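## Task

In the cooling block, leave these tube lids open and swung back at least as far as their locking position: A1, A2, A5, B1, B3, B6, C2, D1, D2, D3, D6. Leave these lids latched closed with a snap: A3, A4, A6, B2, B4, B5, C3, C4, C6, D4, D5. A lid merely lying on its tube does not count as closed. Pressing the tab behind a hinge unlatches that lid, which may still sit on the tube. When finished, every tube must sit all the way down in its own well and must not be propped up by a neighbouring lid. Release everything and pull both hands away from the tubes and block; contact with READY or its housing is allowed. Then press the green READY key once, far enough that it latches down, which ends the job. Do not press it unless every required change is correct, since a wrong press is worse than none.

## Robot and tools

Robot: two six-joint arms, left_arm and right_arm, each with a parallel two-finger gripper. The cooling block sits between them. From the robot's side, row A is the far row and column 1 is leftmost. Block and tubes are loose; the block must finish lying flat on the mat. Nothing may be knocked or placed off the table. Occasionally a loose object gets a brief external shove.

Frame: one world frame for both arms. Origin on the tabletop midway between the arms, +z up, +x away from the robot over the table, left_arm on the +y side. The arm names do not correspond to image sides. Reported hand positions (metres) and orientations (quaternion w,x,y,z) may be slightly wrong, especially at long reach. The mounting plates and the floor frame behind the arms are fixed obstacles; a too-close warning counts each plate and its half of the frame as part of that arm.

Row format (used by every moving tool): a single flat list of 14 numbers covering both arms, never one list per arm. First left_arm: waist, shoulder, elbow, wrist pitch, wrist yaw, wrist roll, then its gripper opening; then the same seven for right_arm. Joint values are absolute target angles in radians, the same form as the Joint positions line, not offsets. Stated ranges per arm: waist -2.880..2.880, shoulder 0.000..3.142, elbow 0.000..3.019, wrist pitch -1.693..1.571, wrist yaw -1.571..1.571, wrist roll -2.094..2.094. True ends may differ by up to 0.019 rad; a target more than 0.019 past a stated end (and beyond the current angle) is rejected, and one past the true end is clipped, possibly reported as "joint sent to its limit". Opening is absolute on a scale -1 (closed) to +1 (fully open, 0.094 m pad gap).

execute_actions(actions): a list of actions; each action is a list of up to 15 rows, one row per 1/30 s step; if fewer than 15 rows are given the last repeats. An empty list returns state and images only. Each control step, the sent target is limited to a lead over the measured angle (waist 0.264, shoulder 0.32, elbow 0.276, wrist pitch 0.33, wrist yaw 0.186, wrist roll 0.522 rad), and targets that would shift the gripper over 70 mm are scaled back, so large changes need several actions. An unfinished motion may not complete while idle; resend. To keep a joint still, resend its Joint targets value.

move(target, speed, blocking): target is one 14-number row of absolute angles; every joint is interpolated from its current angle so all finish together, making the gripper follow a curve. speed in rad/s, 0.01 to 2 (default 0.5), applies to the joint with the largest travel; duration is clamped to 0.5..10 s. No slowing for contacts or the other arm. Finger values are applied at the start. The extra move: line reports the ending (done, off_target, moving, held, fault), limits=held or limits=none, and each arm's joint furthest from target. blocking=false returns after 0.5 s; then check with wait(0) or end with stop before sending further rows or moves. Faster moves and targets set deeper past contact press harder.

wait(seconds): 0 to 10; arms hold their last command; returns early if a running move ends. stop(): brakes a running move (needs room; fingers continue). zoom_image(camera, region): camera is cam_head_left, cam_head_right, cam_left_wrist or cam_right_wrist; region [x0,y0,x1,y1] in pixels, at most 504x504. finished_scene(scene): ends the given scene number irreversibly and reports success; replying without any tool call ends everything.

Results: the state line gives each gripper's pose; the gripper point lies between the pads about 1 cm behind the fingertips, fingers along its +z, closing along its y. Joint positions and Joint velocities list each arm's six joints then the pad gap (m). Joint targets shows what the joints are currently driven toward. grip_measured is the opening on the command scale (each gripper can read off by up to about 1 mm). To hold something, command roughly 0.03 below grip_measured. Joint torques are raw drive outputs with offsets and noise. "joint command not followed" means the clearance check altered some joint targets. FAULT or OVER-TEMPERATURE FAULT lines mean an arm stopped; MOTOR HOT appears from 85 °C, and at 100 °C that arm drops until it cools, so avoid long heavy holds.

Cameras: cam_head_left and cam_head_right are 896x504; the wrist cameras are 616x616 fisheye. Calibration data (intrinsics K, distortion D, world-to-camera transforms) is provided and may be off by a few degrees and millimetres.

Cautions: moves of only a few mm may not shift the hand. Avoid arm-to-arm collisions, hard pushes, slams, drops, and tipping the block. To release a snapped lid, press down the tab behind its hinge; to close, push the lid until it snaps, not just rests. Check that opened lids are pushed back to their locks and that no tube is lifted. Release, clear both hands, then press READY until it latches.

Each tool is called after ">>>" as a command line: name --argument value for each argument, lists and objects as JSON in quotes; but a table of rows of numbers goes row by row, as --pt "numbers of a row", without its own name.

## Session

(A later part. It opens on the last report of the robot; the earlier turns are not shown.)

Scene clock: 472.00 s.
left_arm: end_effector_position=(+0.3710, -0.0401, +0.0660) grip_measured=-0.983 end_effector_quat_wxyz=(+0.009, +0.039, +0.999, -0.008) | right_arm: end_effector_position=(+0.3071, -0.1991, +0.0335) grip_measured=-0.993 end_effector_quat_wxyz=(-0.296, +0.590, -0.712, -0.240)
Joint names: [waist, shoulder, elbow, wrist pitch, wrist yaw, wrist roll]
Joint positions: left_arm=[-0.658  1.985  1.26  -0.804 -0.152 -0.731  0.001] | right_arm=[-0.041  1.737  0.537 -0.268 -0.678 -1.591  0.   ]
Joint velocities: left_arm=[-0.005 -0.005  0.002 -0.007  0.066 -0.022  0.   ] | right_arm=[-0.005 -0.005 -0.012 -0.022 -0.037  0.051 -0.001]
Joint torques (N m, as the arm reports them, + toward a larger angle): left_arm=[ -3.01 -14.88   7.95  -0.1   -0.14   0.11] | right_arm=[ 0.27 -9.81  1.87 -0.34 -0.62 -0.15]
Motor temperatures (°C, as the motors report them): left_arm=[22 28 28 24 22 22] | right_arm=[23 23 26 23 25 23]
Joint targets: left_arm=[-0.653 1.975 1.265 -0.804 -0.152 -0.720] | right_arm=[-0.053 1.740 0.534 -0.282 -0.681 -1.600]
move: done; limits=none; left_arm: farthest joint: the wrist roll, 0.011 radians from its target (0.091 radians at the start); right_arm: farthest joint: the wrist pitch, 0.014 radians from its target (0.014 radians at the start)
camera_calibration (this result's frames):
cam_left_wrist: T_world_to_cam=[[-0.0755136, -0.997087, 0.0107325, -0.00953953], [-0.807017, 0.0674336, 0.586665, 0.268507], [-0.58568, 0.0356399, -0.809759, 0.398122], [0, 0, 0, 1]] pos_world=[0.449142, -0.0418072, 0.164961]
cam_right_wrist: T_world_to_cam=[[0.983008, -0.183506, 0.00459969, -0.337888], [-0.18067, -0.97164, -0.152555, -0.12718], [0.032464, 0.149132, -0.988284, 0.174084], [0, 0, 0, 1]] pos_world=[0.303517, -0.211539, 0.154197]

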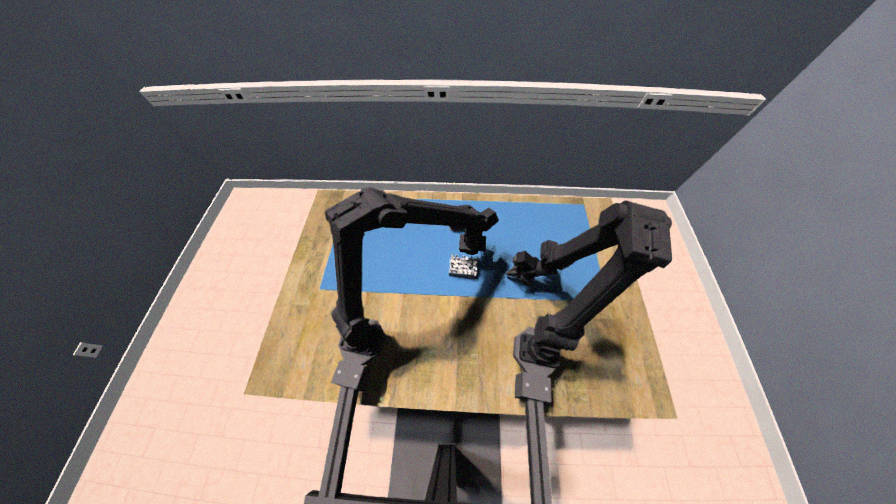

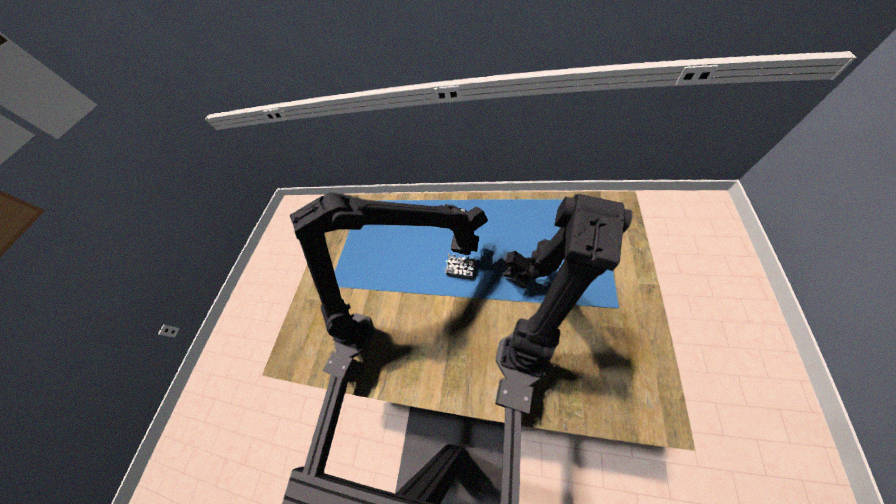

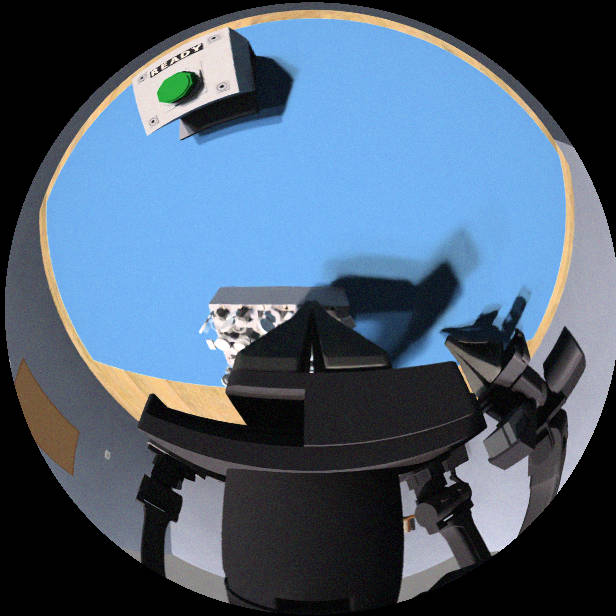

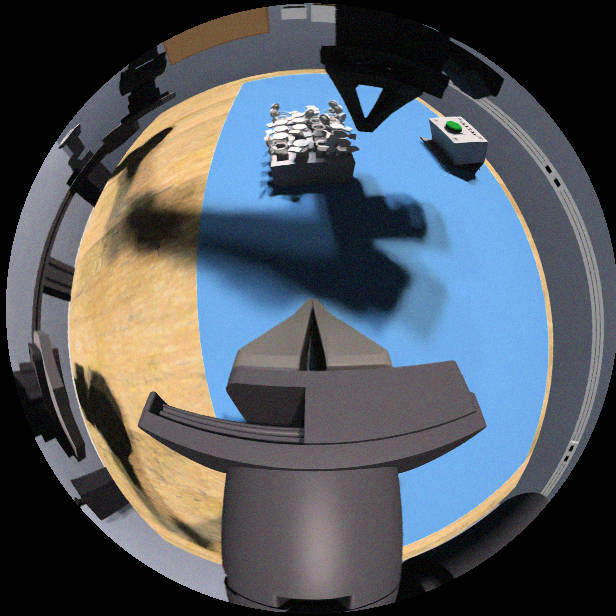

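>>> move --target '[-0.672,2.016,1.265,-0.804,-0.152,-0.73,-1,-0.053,1.74,0.534,-0.282,-0.681,-1.6,-1]' --speed 0.05

>>> zoom_image --camera "cam_right_wrist" --region '[305, 95, 385, 165]'

Scene clock: 478.23 s.
left_arm: end_effector_position=(+0.3677, -0.0401, +0.0600) grip_measured=-0.983 end_effector_quat_wxyz=(+0.005, +0.042, +0.999, -0.004) | right_arm: end_effector_position=(+0.3071, -0.1991, +0.0335) grip_measured=-0.993 end_effector_quat_wxyz=(-0.296, +0.590, -0.712, -0.240)
Joint names: [waist, shoulder, elbow, wrist pitch, wrist yaw, wrist roll]
Joint positions: left_arm=[-0.66   1.997  1.26  -0.804 -0.152 -0.731  0.001] | right_arm=[-0.041  1.737  0.537 -0.268 -0.678 -1.591  0.   ]
Joint velocities: left_arm=[ 0.005 -0.015 -0.017 -0.027 -0.022  0.051 -0.001] | right_arm=[ 0.005 -0.015 -0.007  0.027  0.022  0.007  0.   ]
Joint torques (N m, as the arm reports them, + toward a larger angle): left_arm=[ -4.07 -12.92   7.78  -0.12  -0.13   0.02] | right_arm=[ 1.44 -9.53  1.73 -0.56 -0.7  -0.12]
Motor temperatures (°C, as the motors report them): left_arm=[22 28 28 24 22 22] | right_arm=[23 23 26 23 25 23]
Joint targets: left_arm=[-0.672 2.016 1.265 -0.804 -0.152 -0.730] | right_arm=[-0.053 1.740 0.534 -0.282 -0.681 -1.600]
move: done; limits=none; left_arm: farthest joint: the shoulder, 0.019 radians from its target (0.031 radians at the start); right_arm: farthest joint: the wrist pitch, 0.014 radians from its target (0.014 radians at the start)
camera_calibration (this result's frames):
cam_left_wrist: T_world_to_cam=[[-0.0803523, -0.996763, 0.00266713, -0.0073804], [-0.801795, 0.0662245, 0.593919, 0.267003], [-0.592173, 0.0455843, -0.80452, 0.393725], [0, 0, 0, 1]] pos_world=[0.446642, -0.0429864, 0.158201]
cam_right_wrist: T_world_to_cam=[[0.983008, -0.183506, 0.00459969, -0.337888], [-0.18067, -0.97164, -0.152555, -0.12718], [0.032464, 0.149132, -0.988284, 0.174084], [0, 0, 0, 1]] pos_world=[0.303517, -0.211539, 0.154197]

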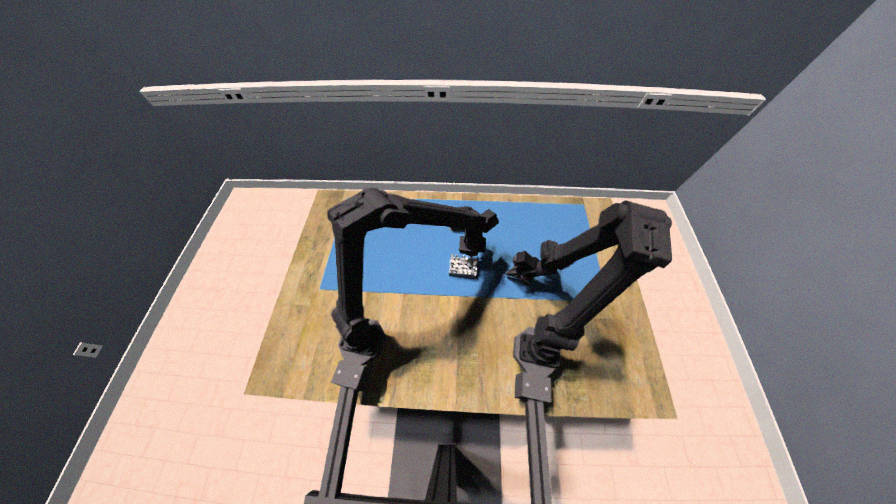

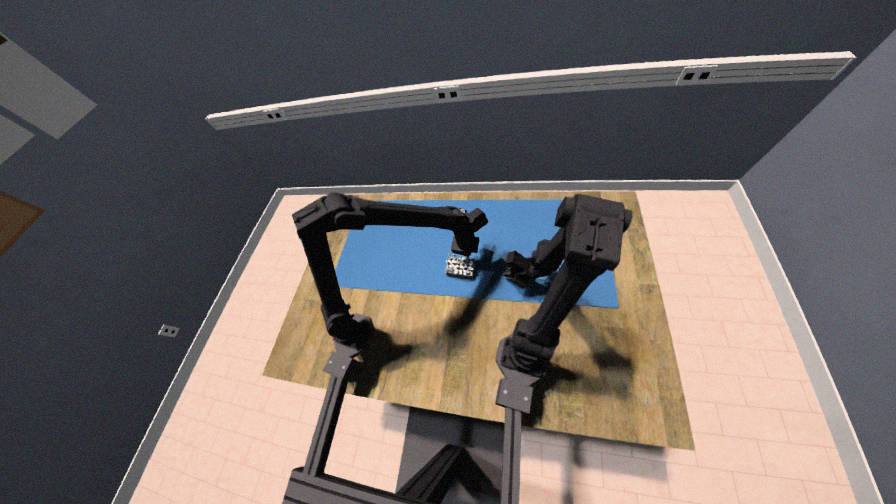

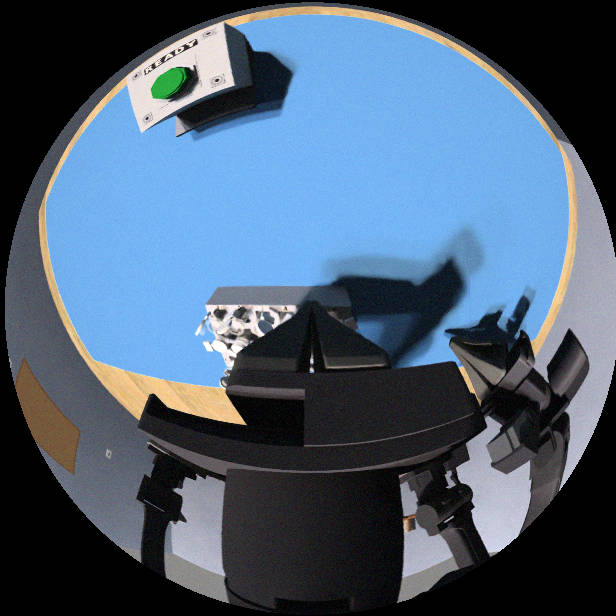

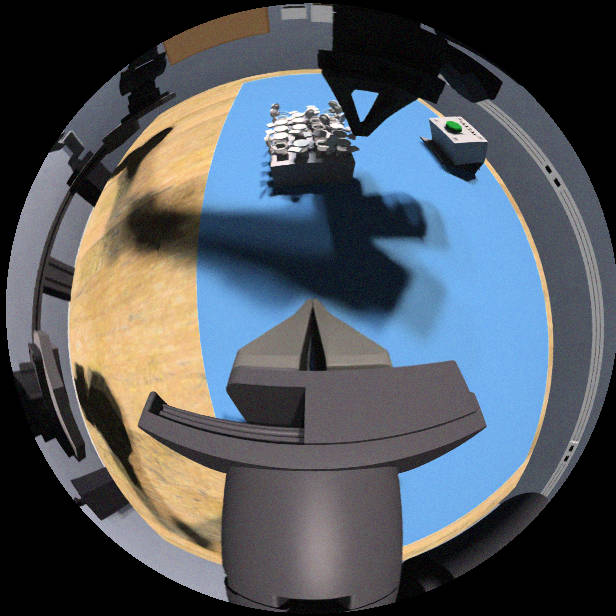

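Region (305, 95, 385, 165) of cam_right_wrist's 616x616 image, scaled by 6.300, with more detail than that image has; it fills the top 441 rows of this view, and the rest is white.

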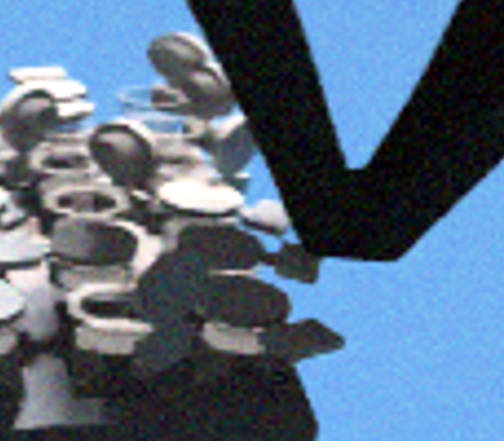

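>>> move --target '[-0.677,2.016,1.265,-0.804,-0.152,-0.73,-1,-0.053,1.74,0.534,-0.282,-0.681,-1.6,-1]' --speed 0.04

>>> move --target '[-0.668,2.036,1.265,-0.804,-0.152,-0.73,-1,-0.053,1.74,0.534,-0.282,-0.681,-1.6,-1]' --speed 0.04

>>> zoom_image --camera "cam_right_wrist" --region '[305, 95, 385, 165]'

Scene clock: 483.13 s.
left_arm: end_effector_position=(+0.3658, -0.0419, +0.0603) grip_measured=-0.983 end_effector_quat_wxyz=(+0.005, +0.044, +0.999, -0.004) | right_arm: end_effector_position=(+0.3071, -0.1991, +0.0335) grip_measured=-0.993 end_effector_quat_wxyz=(-0.296, +0.590, -0.712, -0.240)
Joint names: [waist, shoulder, elbow, wrist pitch, wrist yaw, wrist roll]
Joint positions: left_arm=[-0.665  1.997  1.26  -0.804 -0.152 -0.731  0.001] | right_arm=[-0.041  1.737  0.537 -0.268 -0.678 -1.591  0.   ]
Joint velocities: left_arm=[-0.015 -0.005 -0.012 -0.017  0.037  0.037 -0.003] | right_arm=[ 0.015 -0.005 -0.012 -0.002 -0.037  0.007 -0.001]
Joint torques (N m, as the arm reports them, + toward a larger angle): left_arm=[ -4.52 -12.75   7.79  -0.05  -0.16   0.  ] | right_arm=[ 0.68 -9.65  1.65 -0.55 -0.7  -0.13]
Motor temperatures (°C, as the motors report them): left_arm=[22 28 28 24 22 22] | right_arm=[23 23 26 23 25 23]
Joint targets: left_arm=[-0.677 2.016 1.265 -0.804 -0.152 -0.730] | right_arm=[-0.053 1.740 0.534 -0.282 -0.681 -1.600]
move: done; limits=none; left_arm: farthest joint: the shoulder, 0.019 radians from its target (0.019 radians at the start); right_arm: farthest joint: the wrist pitch, 0.014 radians from its target (0.014 radians at the start)
camera_calibration (this result's frames):
cam_left_wrist: T_world_to_cam=[[-0.0852392, -0.996355, 0.0032271, -0.00761819], [-0.801726, 0.0705108, 0.593518, 0.26562], [-0.591583, 0.0480038, -0.804814, 0.392957], [0, 0, 0, 1]] pos_world=[0.444772, -0.0451829, 0.158631]
cam_right_wrist: T_world_to_cam=[[0.983008, -0.183506, 0.00459969, -0.337888], [-0.18067, -0.97164, -0.152555, -0.12718], [0.032464, 0.149132, -0.988284, 0.174084], [0, 0, 0, 1]] pos_world=[0.303517, -0.211539, 0.154197]

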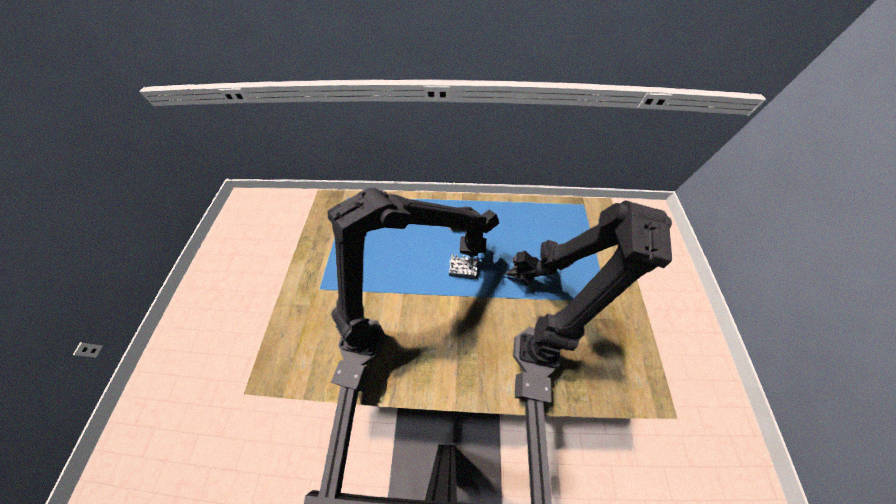

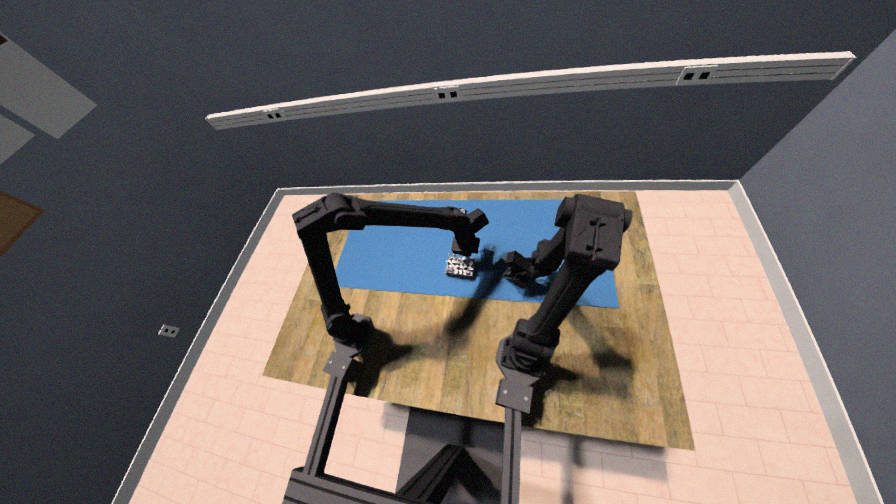

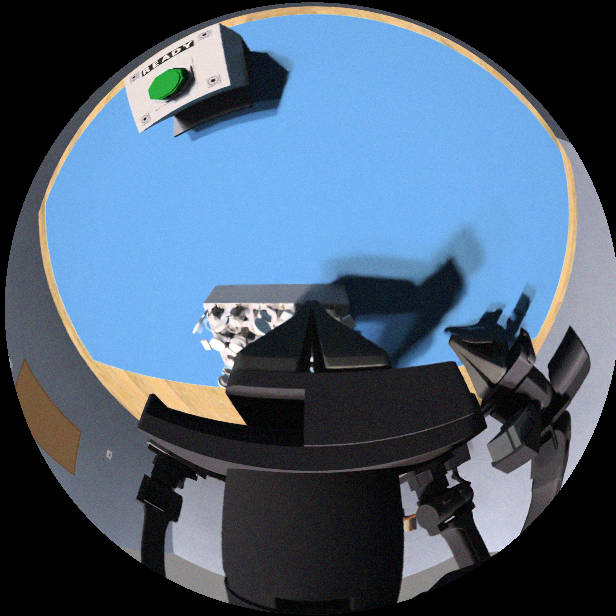

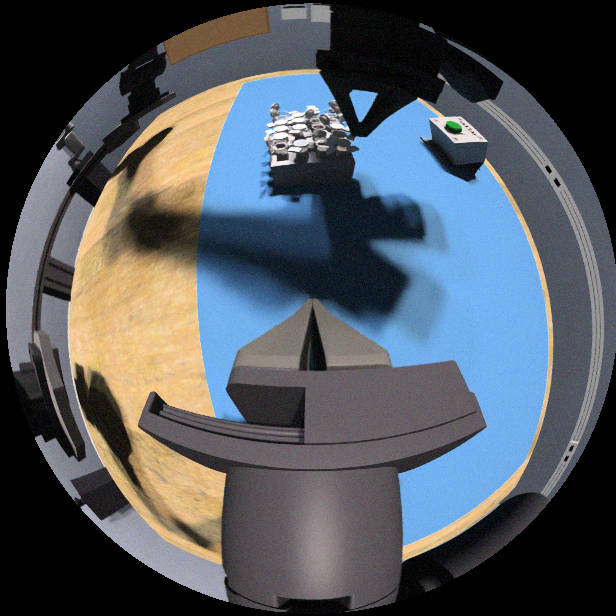

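Scene clock: 484.33 s.
left_arm: end_effector_position=(+0.3656, -0.0418, +0.0596) grip_measured=-0.983 end_effector_quat_wxyz=(+0.004, +0.044, +0.999, -0.003) | right_arm: end_effector_position=(+0.3071, -0.1991, +0.0335) grip_measured=-0.993 end_effector_quat_wxyz=(-0.296, +0.590, -0.712, -0.240)
Joint names: [waist, shoulder, elbow, wrist pitch, wrist yaw, wrist roll]
Joint positions: left_arm=[-0.665  1.999  1.26  -0.804 -0.152 -0.731  0.001] | right_arm=[-0.041  1.737  0.537 -0.268 -0.678 -1.591  0.   ]
Joint velocities: left_arm=[-0.015  0.005 -0.012 -0.002 -0.022 -0.037 -0.001] | right_arm=[-0.005 -0.005 -0.007  0.002 -0.007  0.066 -0.   ]
Joint torques (N m, as the arm reports them, + toward a larger angle): left_arm=[ -3.98 -11.74   7.9   -0.13  -0.14   0.01] | right_arm=[ 0.85 -9.91  1.76 -0.38 -0.69 -0.12]
Motor temperatures (°C, as the motors report them): left_arm=[22 28 28 24 22 22] | right_arm=[23 23 26 23 25 23]
Joint targets: left_arm=[-0.668 2.036 1.265 -0.804 -0.152 -0.730] | right_arm=[-0.053 1.740 0.534 -0.282 -0.681 -1.600]
move: off_target (left_arm); limits=none; left_arm: farthest joint: the shoulder, 0.037 radians from its target (0.039 radians at the start); right_arm: farthest joint: the wrist pitch, 0.014 radians from its target (0.014 radians at the start)
camera_calibration (this result's frames):
cam_left_wrist: T_world_to_cam=[[-0.0854646, -0.996339, 0.00221464, -0.00736082], [-0.801099, 0.0700384, 0.59442, 0.265532], [-0.592399, 0.0490277, -0.804152, 0.39247], [0, 0, 0, 1]] pos_world=[0.444587, -0.0451732, 0.157784]
cam_right_wrist: T_world_to_cam=[[0.983008, -0.183506, 0.00459969, -0.337888], [-0.18067, -0.97164, -0.152555, -0.12718], [0.032464, 0.149132, -0.988284, 0.174084], [0, 0, 0, 1]] pos_world=[0.303517, -0.211539, 0.154197]

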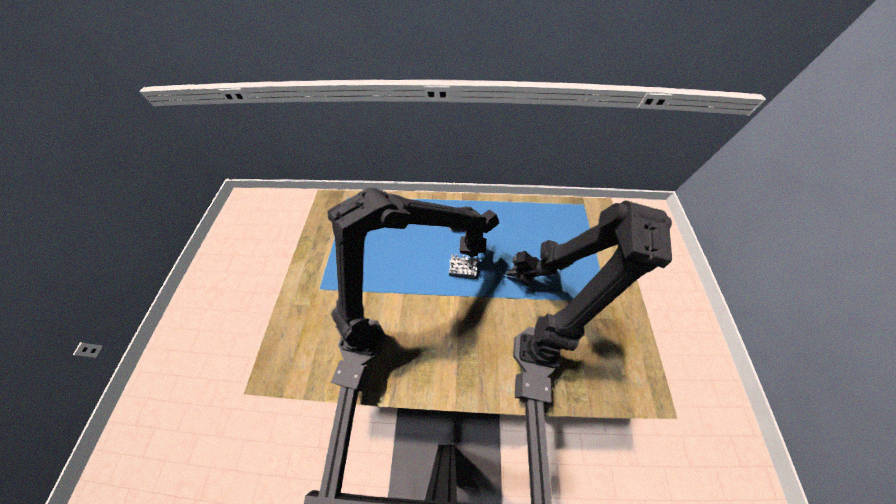

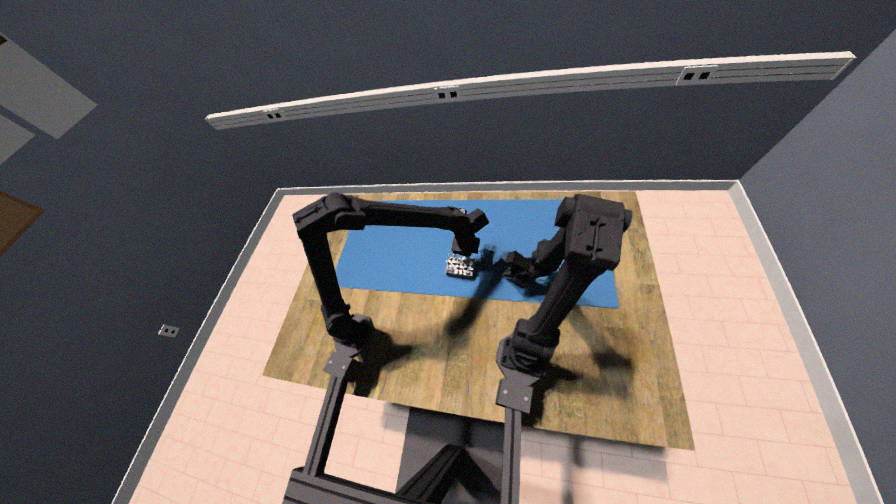

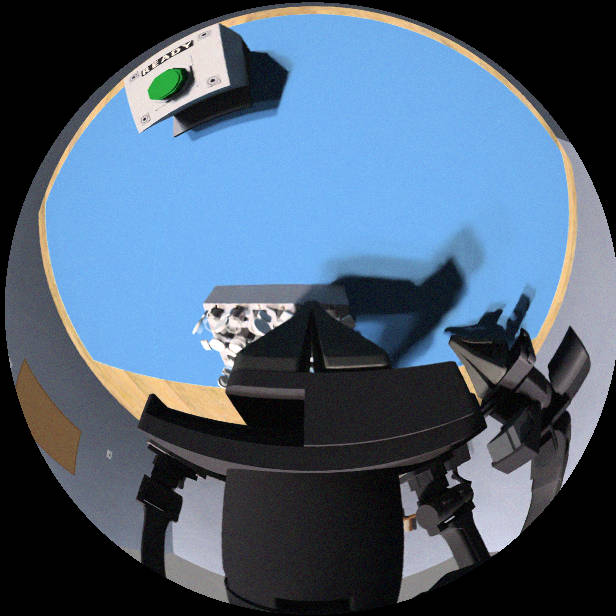

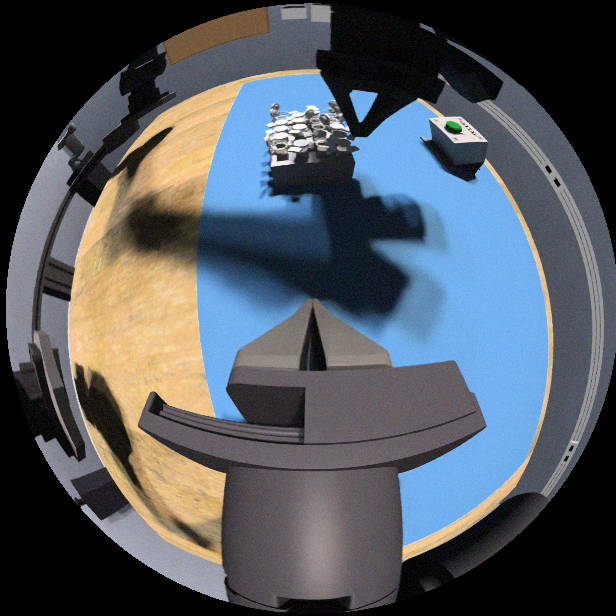

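Region (305, 95, 385, 165) of cam_right_wrist's 616x616 image, scaled by 6.300, with more detail than that image has; it fills the top 441 rows of this view, and the rest is white.

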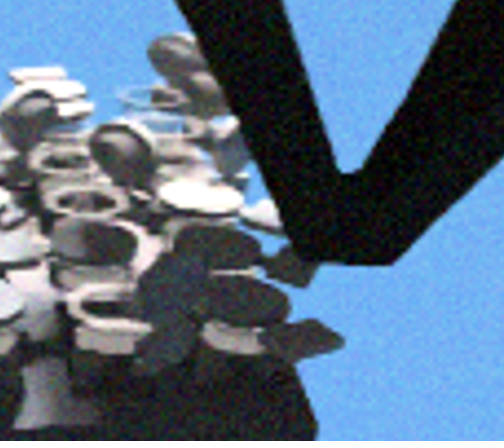

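>>> execute_actions --actions '[[[-0.668,2.038,1.265,-0.804,-0.152,-0.73,-1,-0.053,1.74,0.534,-0.282,-0.681,-1.6,-1],[-0.668,2.039,1.265,-0.804,-0.152,-0.73,-1,-0.053,1.74,0.534,-0.282,-0.681,-1.6,-1],[-0.668,2.04,1.265,-0.804,-0.152,-0.73,-1,-0.053,1.74,0.534,-0.282,-0.681,-1.6,-1],[-0.668,2.041,1.265,-0.804,-0.152,-0.73,-1,-0.053,1.74,0.534,-0.282,-0.681,-1.6,-1],[-0.668,2.042,1.265,-0.804,-0.152,-0.73,-1,-0.053,1.74,0.534,-0.282,-0.681,-1.6,-1],[-0.668,2.043,1.265,-0.804,-0.152,-0.73,-1,-0.053,1.74,0.534,-0.282,-0.681,-1.6,-1],[-0.668,2.044,1.265,-0.804,-0.152,-0.73,-1,-0.053,1.74,0.534,-0.282,-0.681,-1.6,-1],[-0.668,2.045,1.265,-0.804,-0.152,-0.73,-1,-0.053,1.74,0.534,-0.282,-0.681,-1.6,-1],[-0.668,2.046,1.265,-0.804,-0.152,-0.73,-1,-0.053,1.74,0.534,-0.282,-0.681,-1.6,-1],[-0.668,2.047,1.265,-0.804,-0.152,-0.73,-1,-0.053,1.74,0.534,-0.282,-0.681,-1.6,-1]]]'

>>> zoom_image --camera "cam_right_wrist" --region '[305, 95, 385, 165]'

Scene clock: 493.07 s.
left_arm: end_effector_position=(+0.3653, -0.0417, +0.0590) grip_measured=-0.983 end_effector_quat_wxyz=(+0.004, +0.044, +0.999, -0.003) | right_arm: end_effector_position=(+0.3071, -0.1991, +0.0335) grip_measured=-0.993 end_effector_quat_wxyz=(-0.296, +0.590, -0.712, -0.240)
Joint names: [waist, shoulder, elbow, wrist pitch, wrist yaw, wrist roll]
Joint positions: left_arm=[-0.665  2.     1.26  -0.804 -0.152 -0.731  0.001] | right_arm=[-0.041  1.737  0.537 -0.268 -0.678 -1.591  0.   ]
Joint velocities: left_arm=[-0.015 -0.005 -0.002  0.007 -0.022  0.022 -0.   ] | right_arm=[-0.024 -0.015 -0.007  0.007 -0.022 -0.051  0.001]
Joint torques (N m, as the arm reports them, + toward a larger angle): left_arm=[ -3.91 -11.02   7.9   -0.08  -0.13   0.  ] | right_arm=[  1.02 -10.44   1.68  -0.42  -0.64  -0.1 ]
Motor temperatures (°C, as the motors report them): left_arm=[22 28 28 24 22 22] | right_arm=[23 23 26 23 25 23]
Joint targets: left_arm=[-0.668 2.047 1.265 -0.804 -0.152 -0.730] | right_arm=[-0.053 1.740 0.534 -0.282 -0.681 -1.600]
camera_calibration (this result's frames):
cam_left_wrist: T_world_to_cam=[[-0.0856343, -0.996326, 0.00145546, -0.00716807], [-0.800629, 0.0696834, 0.595095, 0.265466], [-0.59301, 0.0497953, -0.803654, 0.392105], [0, 0, 0, 1]] pos_world=[0.444448, -0.0451653, 0.15715]
cam_right_wrist: T_world_to_cam=[[0.983008, -0.183506, 0.00459969, -0.337888], [-0.18067, -0.97164, -0.152555, -0.12718], [0.032464, 0.149132, -0.988284, 0.174084], [0, 0, 0, 1]] pos_world=[0.303517, -0.211539, 0.154197]

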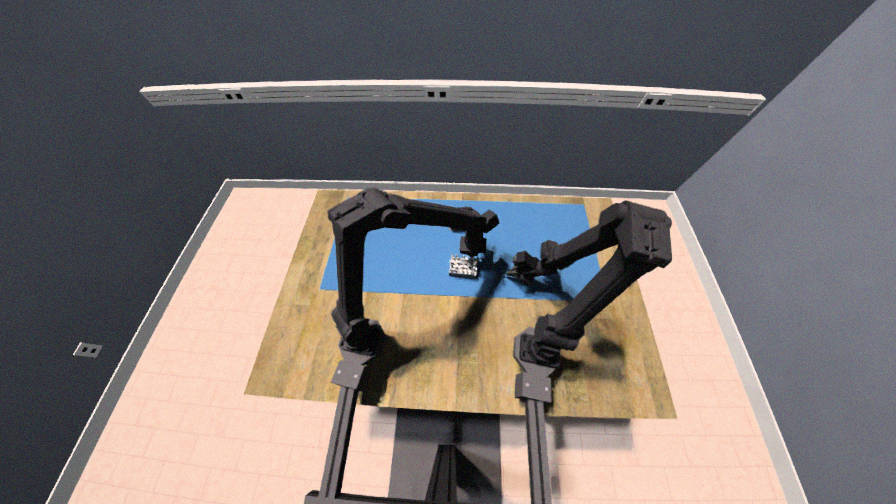

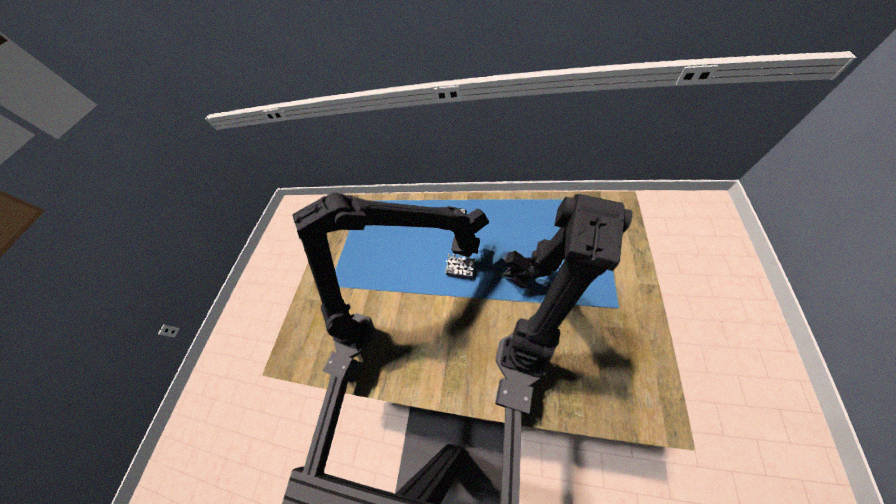

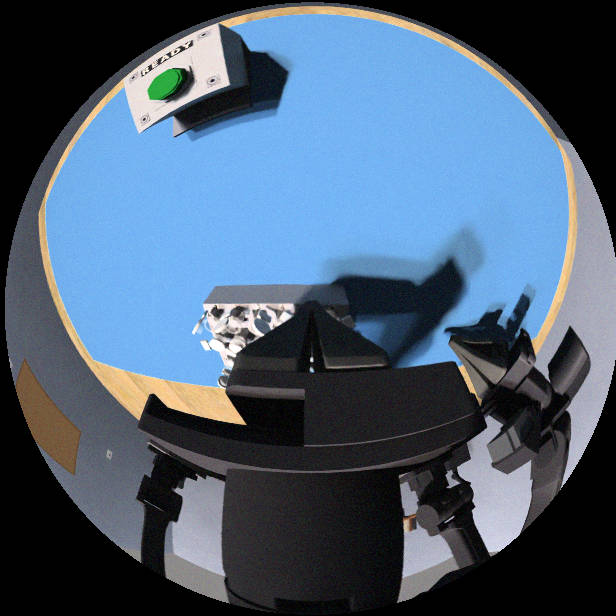

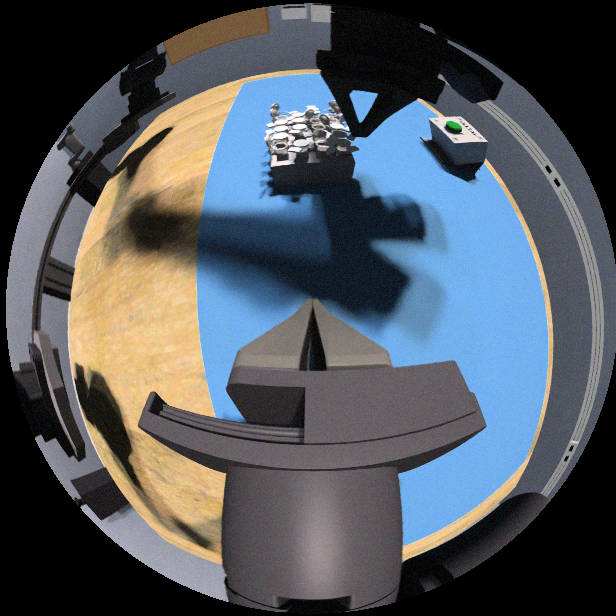

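Region (305, 95, 385, 165) of cam_right_wrist's 616x616 image, scaled by 6.300, with more detail than that image has; it fills the top 441 rows of this view, and the rest is white.

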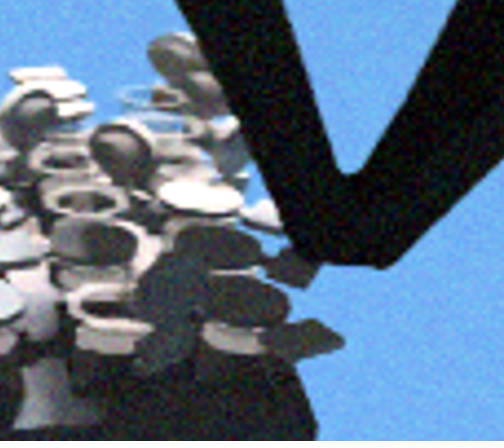

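>>> execute_actions --actions '[[[-0.668,2.049,1.265,-0.804,-0.152,-0.73,-1,-0.053,1.74,0.534,-0.282,-0.681,-1.6,-1],[-0.668,2.051,1.265,-0.804,-0.152,-0.73,-1,-0.053,1.74,0.534,-0.282,-0.681,-1.6,-1],[-0.668,2.053,1.265,-0.804,-0.152,-0.73,-1,-0.053,1.74,0.534,-0.282,-0.681,-1.6,-1],[-0.668,2.055,1.265,-0.804,-0.152,-0.73,-1,-0.053,1.74,0.534,-0.282,-0.681,-1.6,-1],[-0.668,2.057,1.265,-0.804,-0.152,-0.73,-1,-0.053,1.74,0.534,-0.282,-0.681,-1.6,-1],[-0.668,2.059,1.265,-0.804,-0.152,-0.73,-1,-0.053,1.74,0.534,-0.282,-0.681,-1.6,-1]]]'

>>> zoom_image --camera "cam_right_wrist" --region '[305, 95, 385, 165]'

Scene clock: 498.70 s.
left_arm: end_effector_position=(+0.3651, -0.0416, +0.0584) grip_measured=-0.983 end_effector_quat_wxyz=(+0.004, +0.044, +0.999, -0.003) | right_arm: end_effector_position=(+0.3071, -0.1991, +0.0335) grip_measured=-0.993 end_effector_quat_wxyz=(-0.296, +0.590, -0.712, -0.240)
Joint names: [waist, shoulder, elbow, wrist pitch, wrist yaw, wrist roll]
Joint positions: left_arm=[-0.665  2.001  1.26  -0.804 -0.152 -0.731  0.001] | right_arm=[-0.041  1.737  0.537 -0.268 -0.678 -1.591  0.   ]
Joint velocities: left_arm=[0.005 0.015 0.007 0.002 0.022 0.007 0.001] | right_arm=[-0.015 -0.005  0.007 -0.012 -0.051 -0.037 -0.001]
Joint torques (N m, as the arm reports them, + toward a larger angle): left_arm=[ -3.48 -10.07   7.93   0.01  -0.15   0.03] | right_arm=[  1.11 -10.22   1.92  -0.6   -0.64  -0.17]
Motor temperatures (°C, as the motors report them): left_arm=[22 28 28 24 22 22] | right_arm=[23 23 26 23 25 23]
Joint targets: left_arm=[-0.668 2.059 1.265 -0.804 -0.152 -0.730] | right_arm=[-0.053 1.740 0.534 -0.282 -0.681 -1.600]
camera_calibration (this result's frames):
cam_left_wrist: T_world_to_cam=[[-0.0858046, -0.996312, 0.000696418, -0.00697557], [-0.800158, 0.0693278, 0.59577, 0.265401], [-0.593621, 0.0505625, -0.803155, 0.39174], [0, 0, 0, 1]] pos_world=[0.444309, -0.0451568, 0.156515]
cam_right_wrist: T_world_to_cam=[[0.983008, -0.183506, 0.00459969, -0.337888], [-0.18067, -0.97164, -0.152555, -0.12718], [0.032464, 0.149132, -0.988284, 0.174084], [0, 0, 0, 1]] pos_world=[0.303517, -0.211539, 0.154197]

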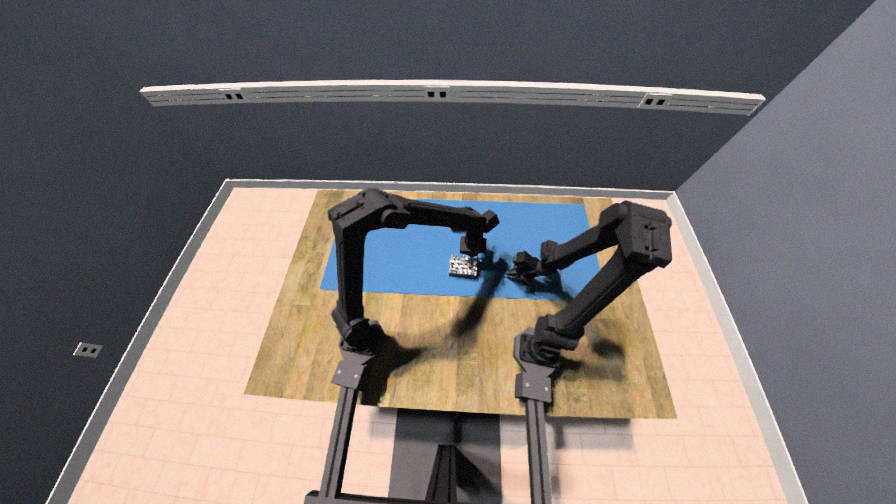

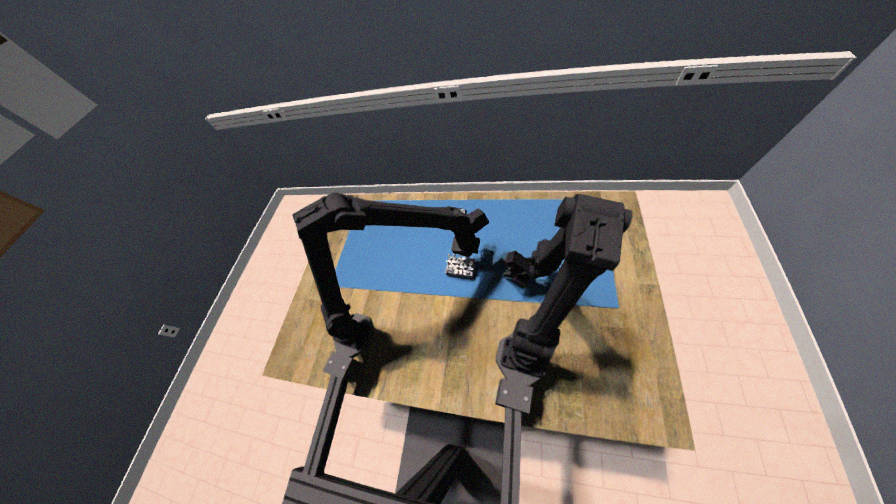

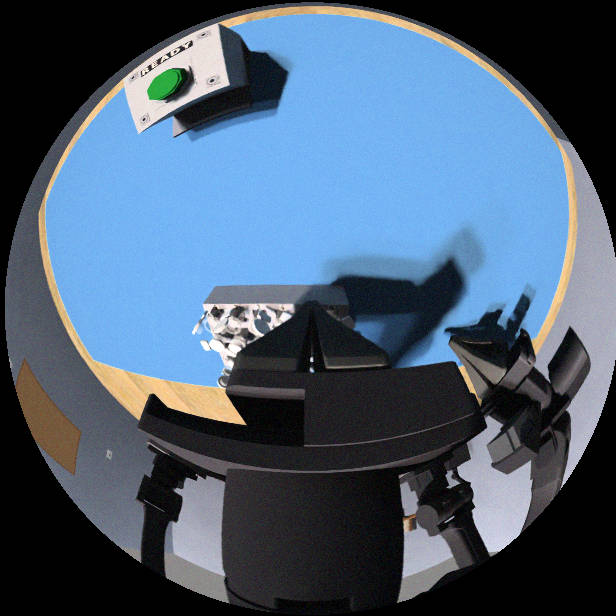

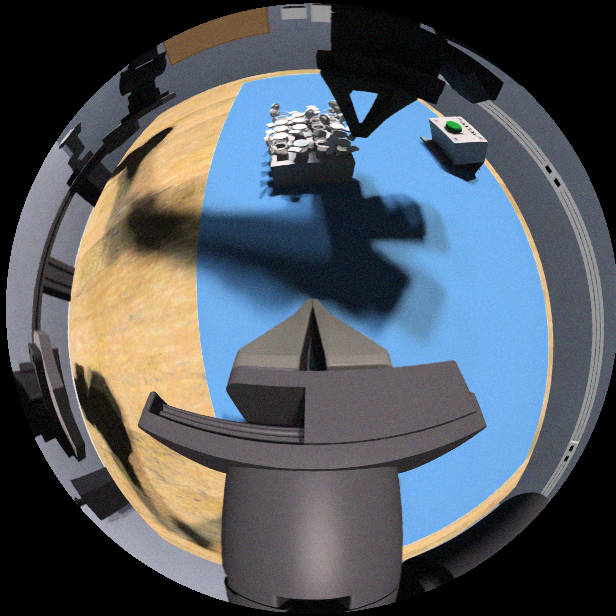

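Region (305, 95, 385, 165) of cam_right_wrist's 616x616 image, scaled by 6.300, with more detail than that image has; it fills the top 441 rows of this view, and the rest is white.

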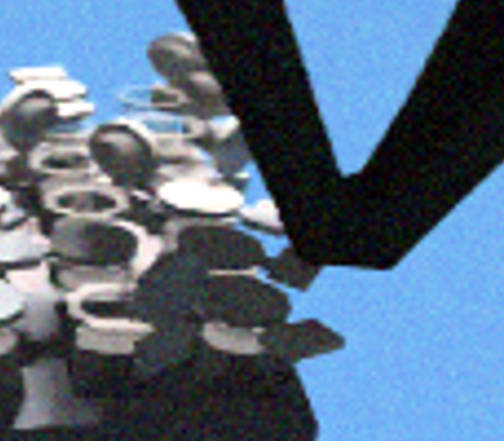

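>>> execute_actions --actions '[[[-0.668,2.04,1.265,-0.804,-0.152,-0.73,-1,-0.053,1.74,0.534,-0.282,-0.681,-1.6,-1],[-0.668,2.02,1.265,-0.804,-0.152,-0.73,-1,-0.053,1.74,0.534,-0.282,-0.681,-1.6,-1],[-0.668,2.0,1.265,-0.804,-0.152,-0.73,-1,-0.053,1.74,0.534,-0.282,-0.681,-1.6,-1],[-0.668,1.985,1.265,-0.804,-0.152,-0.73,-1,-0.053,1.74,0.534,-0.282,-0.681,-1.6,-1],[-0.668,1.975,1.265,-0.804,-0.152,-0.73,-1,-0.053,1.74,0.534,-0.282,-0.681,-1.6,-1],[-0.668,1.968,1.265,-0.804,-0.152,-0.73,-1,-0.053,1.74,0.534,-0.282,-0.681,-1.6,-1],[-0.668,1.962,1.265,-0.804,-0.152,-0.73,-1,-0.053,1.74,0.534,-0.282,-0.681,-1.6,-1]],[[-0.662,1.962,1.265,-0.795,-0.152,-0.73,-1,-0.053,1.74,0.534,-0.282,-0.681,-1.6,-1],[-0.659,1.962,1.265,-0.79,-0.152,-0.73,-1,-0.053,1.74,0.534,-0.282,-0.681,-1.6,-1],[-0.657,1.962,1.265,-0.786,-0.152,-0.73,-1,-0.053,1.74,0.534,-0.282,-0.681,-1.6,-1],[-0.657,1.962,1.265,-0.783,-0.152,-0.73,-1,-0.053,1.74,0.534,-0.282,-0.681,-1.6,-1]]]'

>>> zoom_image --camera "cam_right_wrist" --region '[305, 95, 385, 165]'

Scene clock: 509.20 s.
left_arm: end_effector_position=(+0.3666, -0.0428, +0.0602) grip_measured=-0.983 end_effector_quat_wxyz=(+0.007, +0.044, +0.999, -0.006) | right_arm: end_effector_position=(+0.3071, -0.1991, +0.0335) grip_measured=-0.993 end_effector_quat_wxyz=(-0.296, +0.590, -0.712, -0.240)
Joint names: [waist, shoulder, elbow, wrist pitch, wrist yaw, wrist roll]
Joint positions: left_arm=[-0.665  1.998  1.26  -0.799 -0.152 -0.731  0.001] | right_arm=[-0.041  1.737  0.537 -0.268 -0.678 -1.591  0.   ]
Joint velocities: left_arm=[-0.005 -0.005 -0.007 -0.007  0.022 -0.051  0.   ] | right_arm=[ 0.005 -0.005 -0.017  0.007 -0.007 -0.037  0.001]
Joint torques (N m, as the arm reports them, + toward a larger angle): left_arm=[ -3.17 -16.77   7.89   0.45  -0.14  -0.01] | right_arm=[ 0.94 -9.77  1.71 -0.49 -0.69 -0.18]
Motor temperatures (°C, as the motors report them): left_arm=[22 28 28 24 22 22] | right_arm=[23 23 26 23 25 23]
Joint targets: left_arm=[-0.657 1.962 1.265 -0.783 -0.152 -0.730] | right_arm=[-0.053 1.740 0.534 -0.282 -0.681 -1.600]
camera_calibration (this result's frames):
cam_left_wrist: T_world_to_cam=[[-0.0845692, -0.996398, 0.00626597, -0.00883002], [-0.803601, 0.0719209, 0.590807, 0.267299], [-0.58913, 0.0449288, -0.806788, 0.392392], [0, 0, 0, 1]] pos_world=[0.445225, -0.0456523, 0.15871]
cam_right_wrist: T_world_to_cam=[[0.983008, -0.183506, 0.00459969, -0.337888], [-0.18067, -0.97164, -0.152555, -0.12718], [0.032464, 0.149132, -0.988284, 0.174084], [0, 0, 0, 1]] pos_world=[0.303517, -0.211539, 0.154197]

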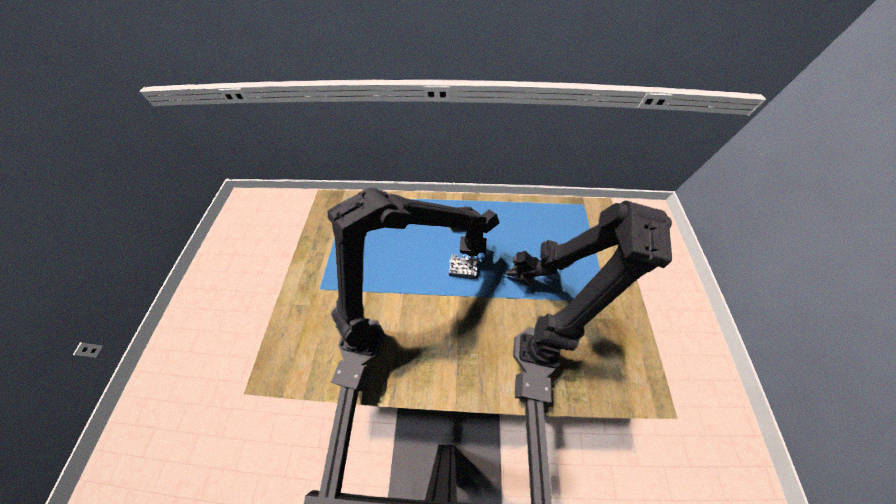

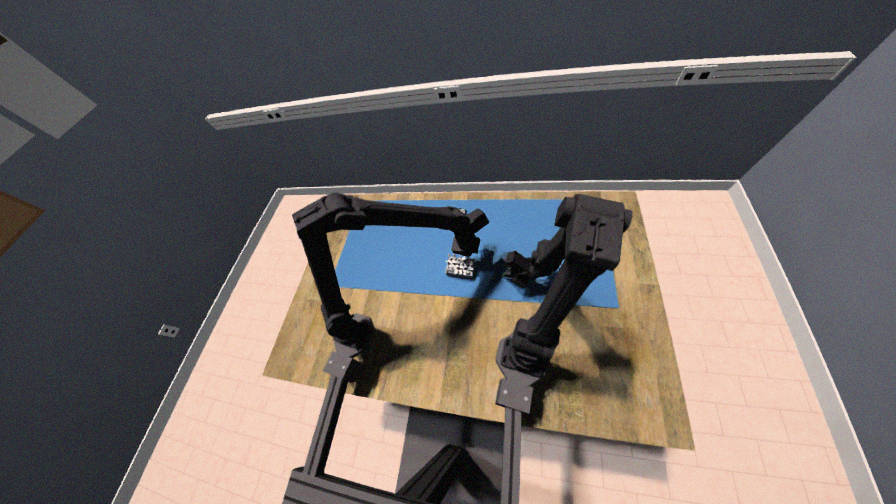

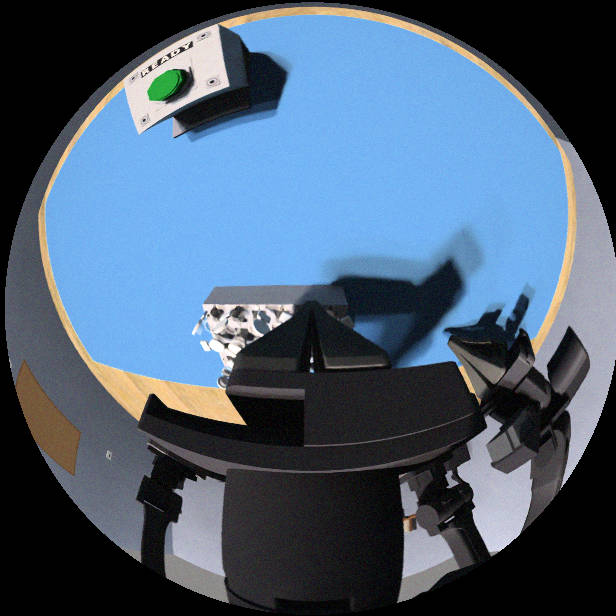

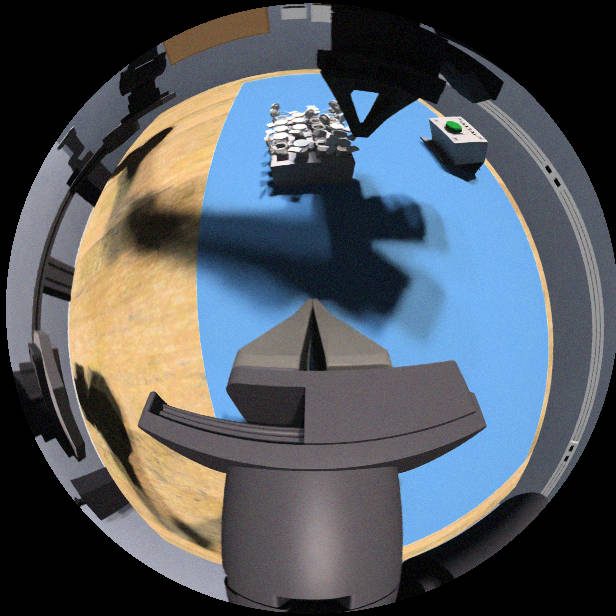

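Region (305, 95, 385, 165) of cam_right_wrist's 616x616 image, scaled by 6.300, with more detail than that image has; it fills the top 441 rows of this view, and the rest is white.

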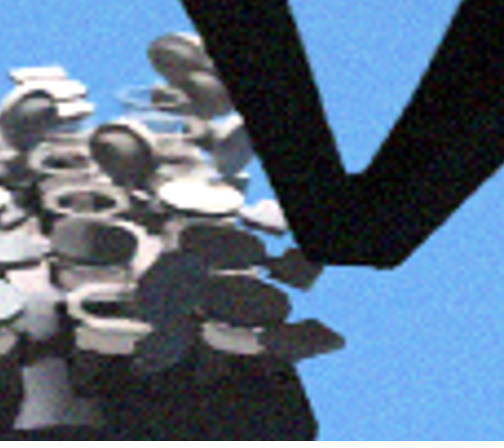

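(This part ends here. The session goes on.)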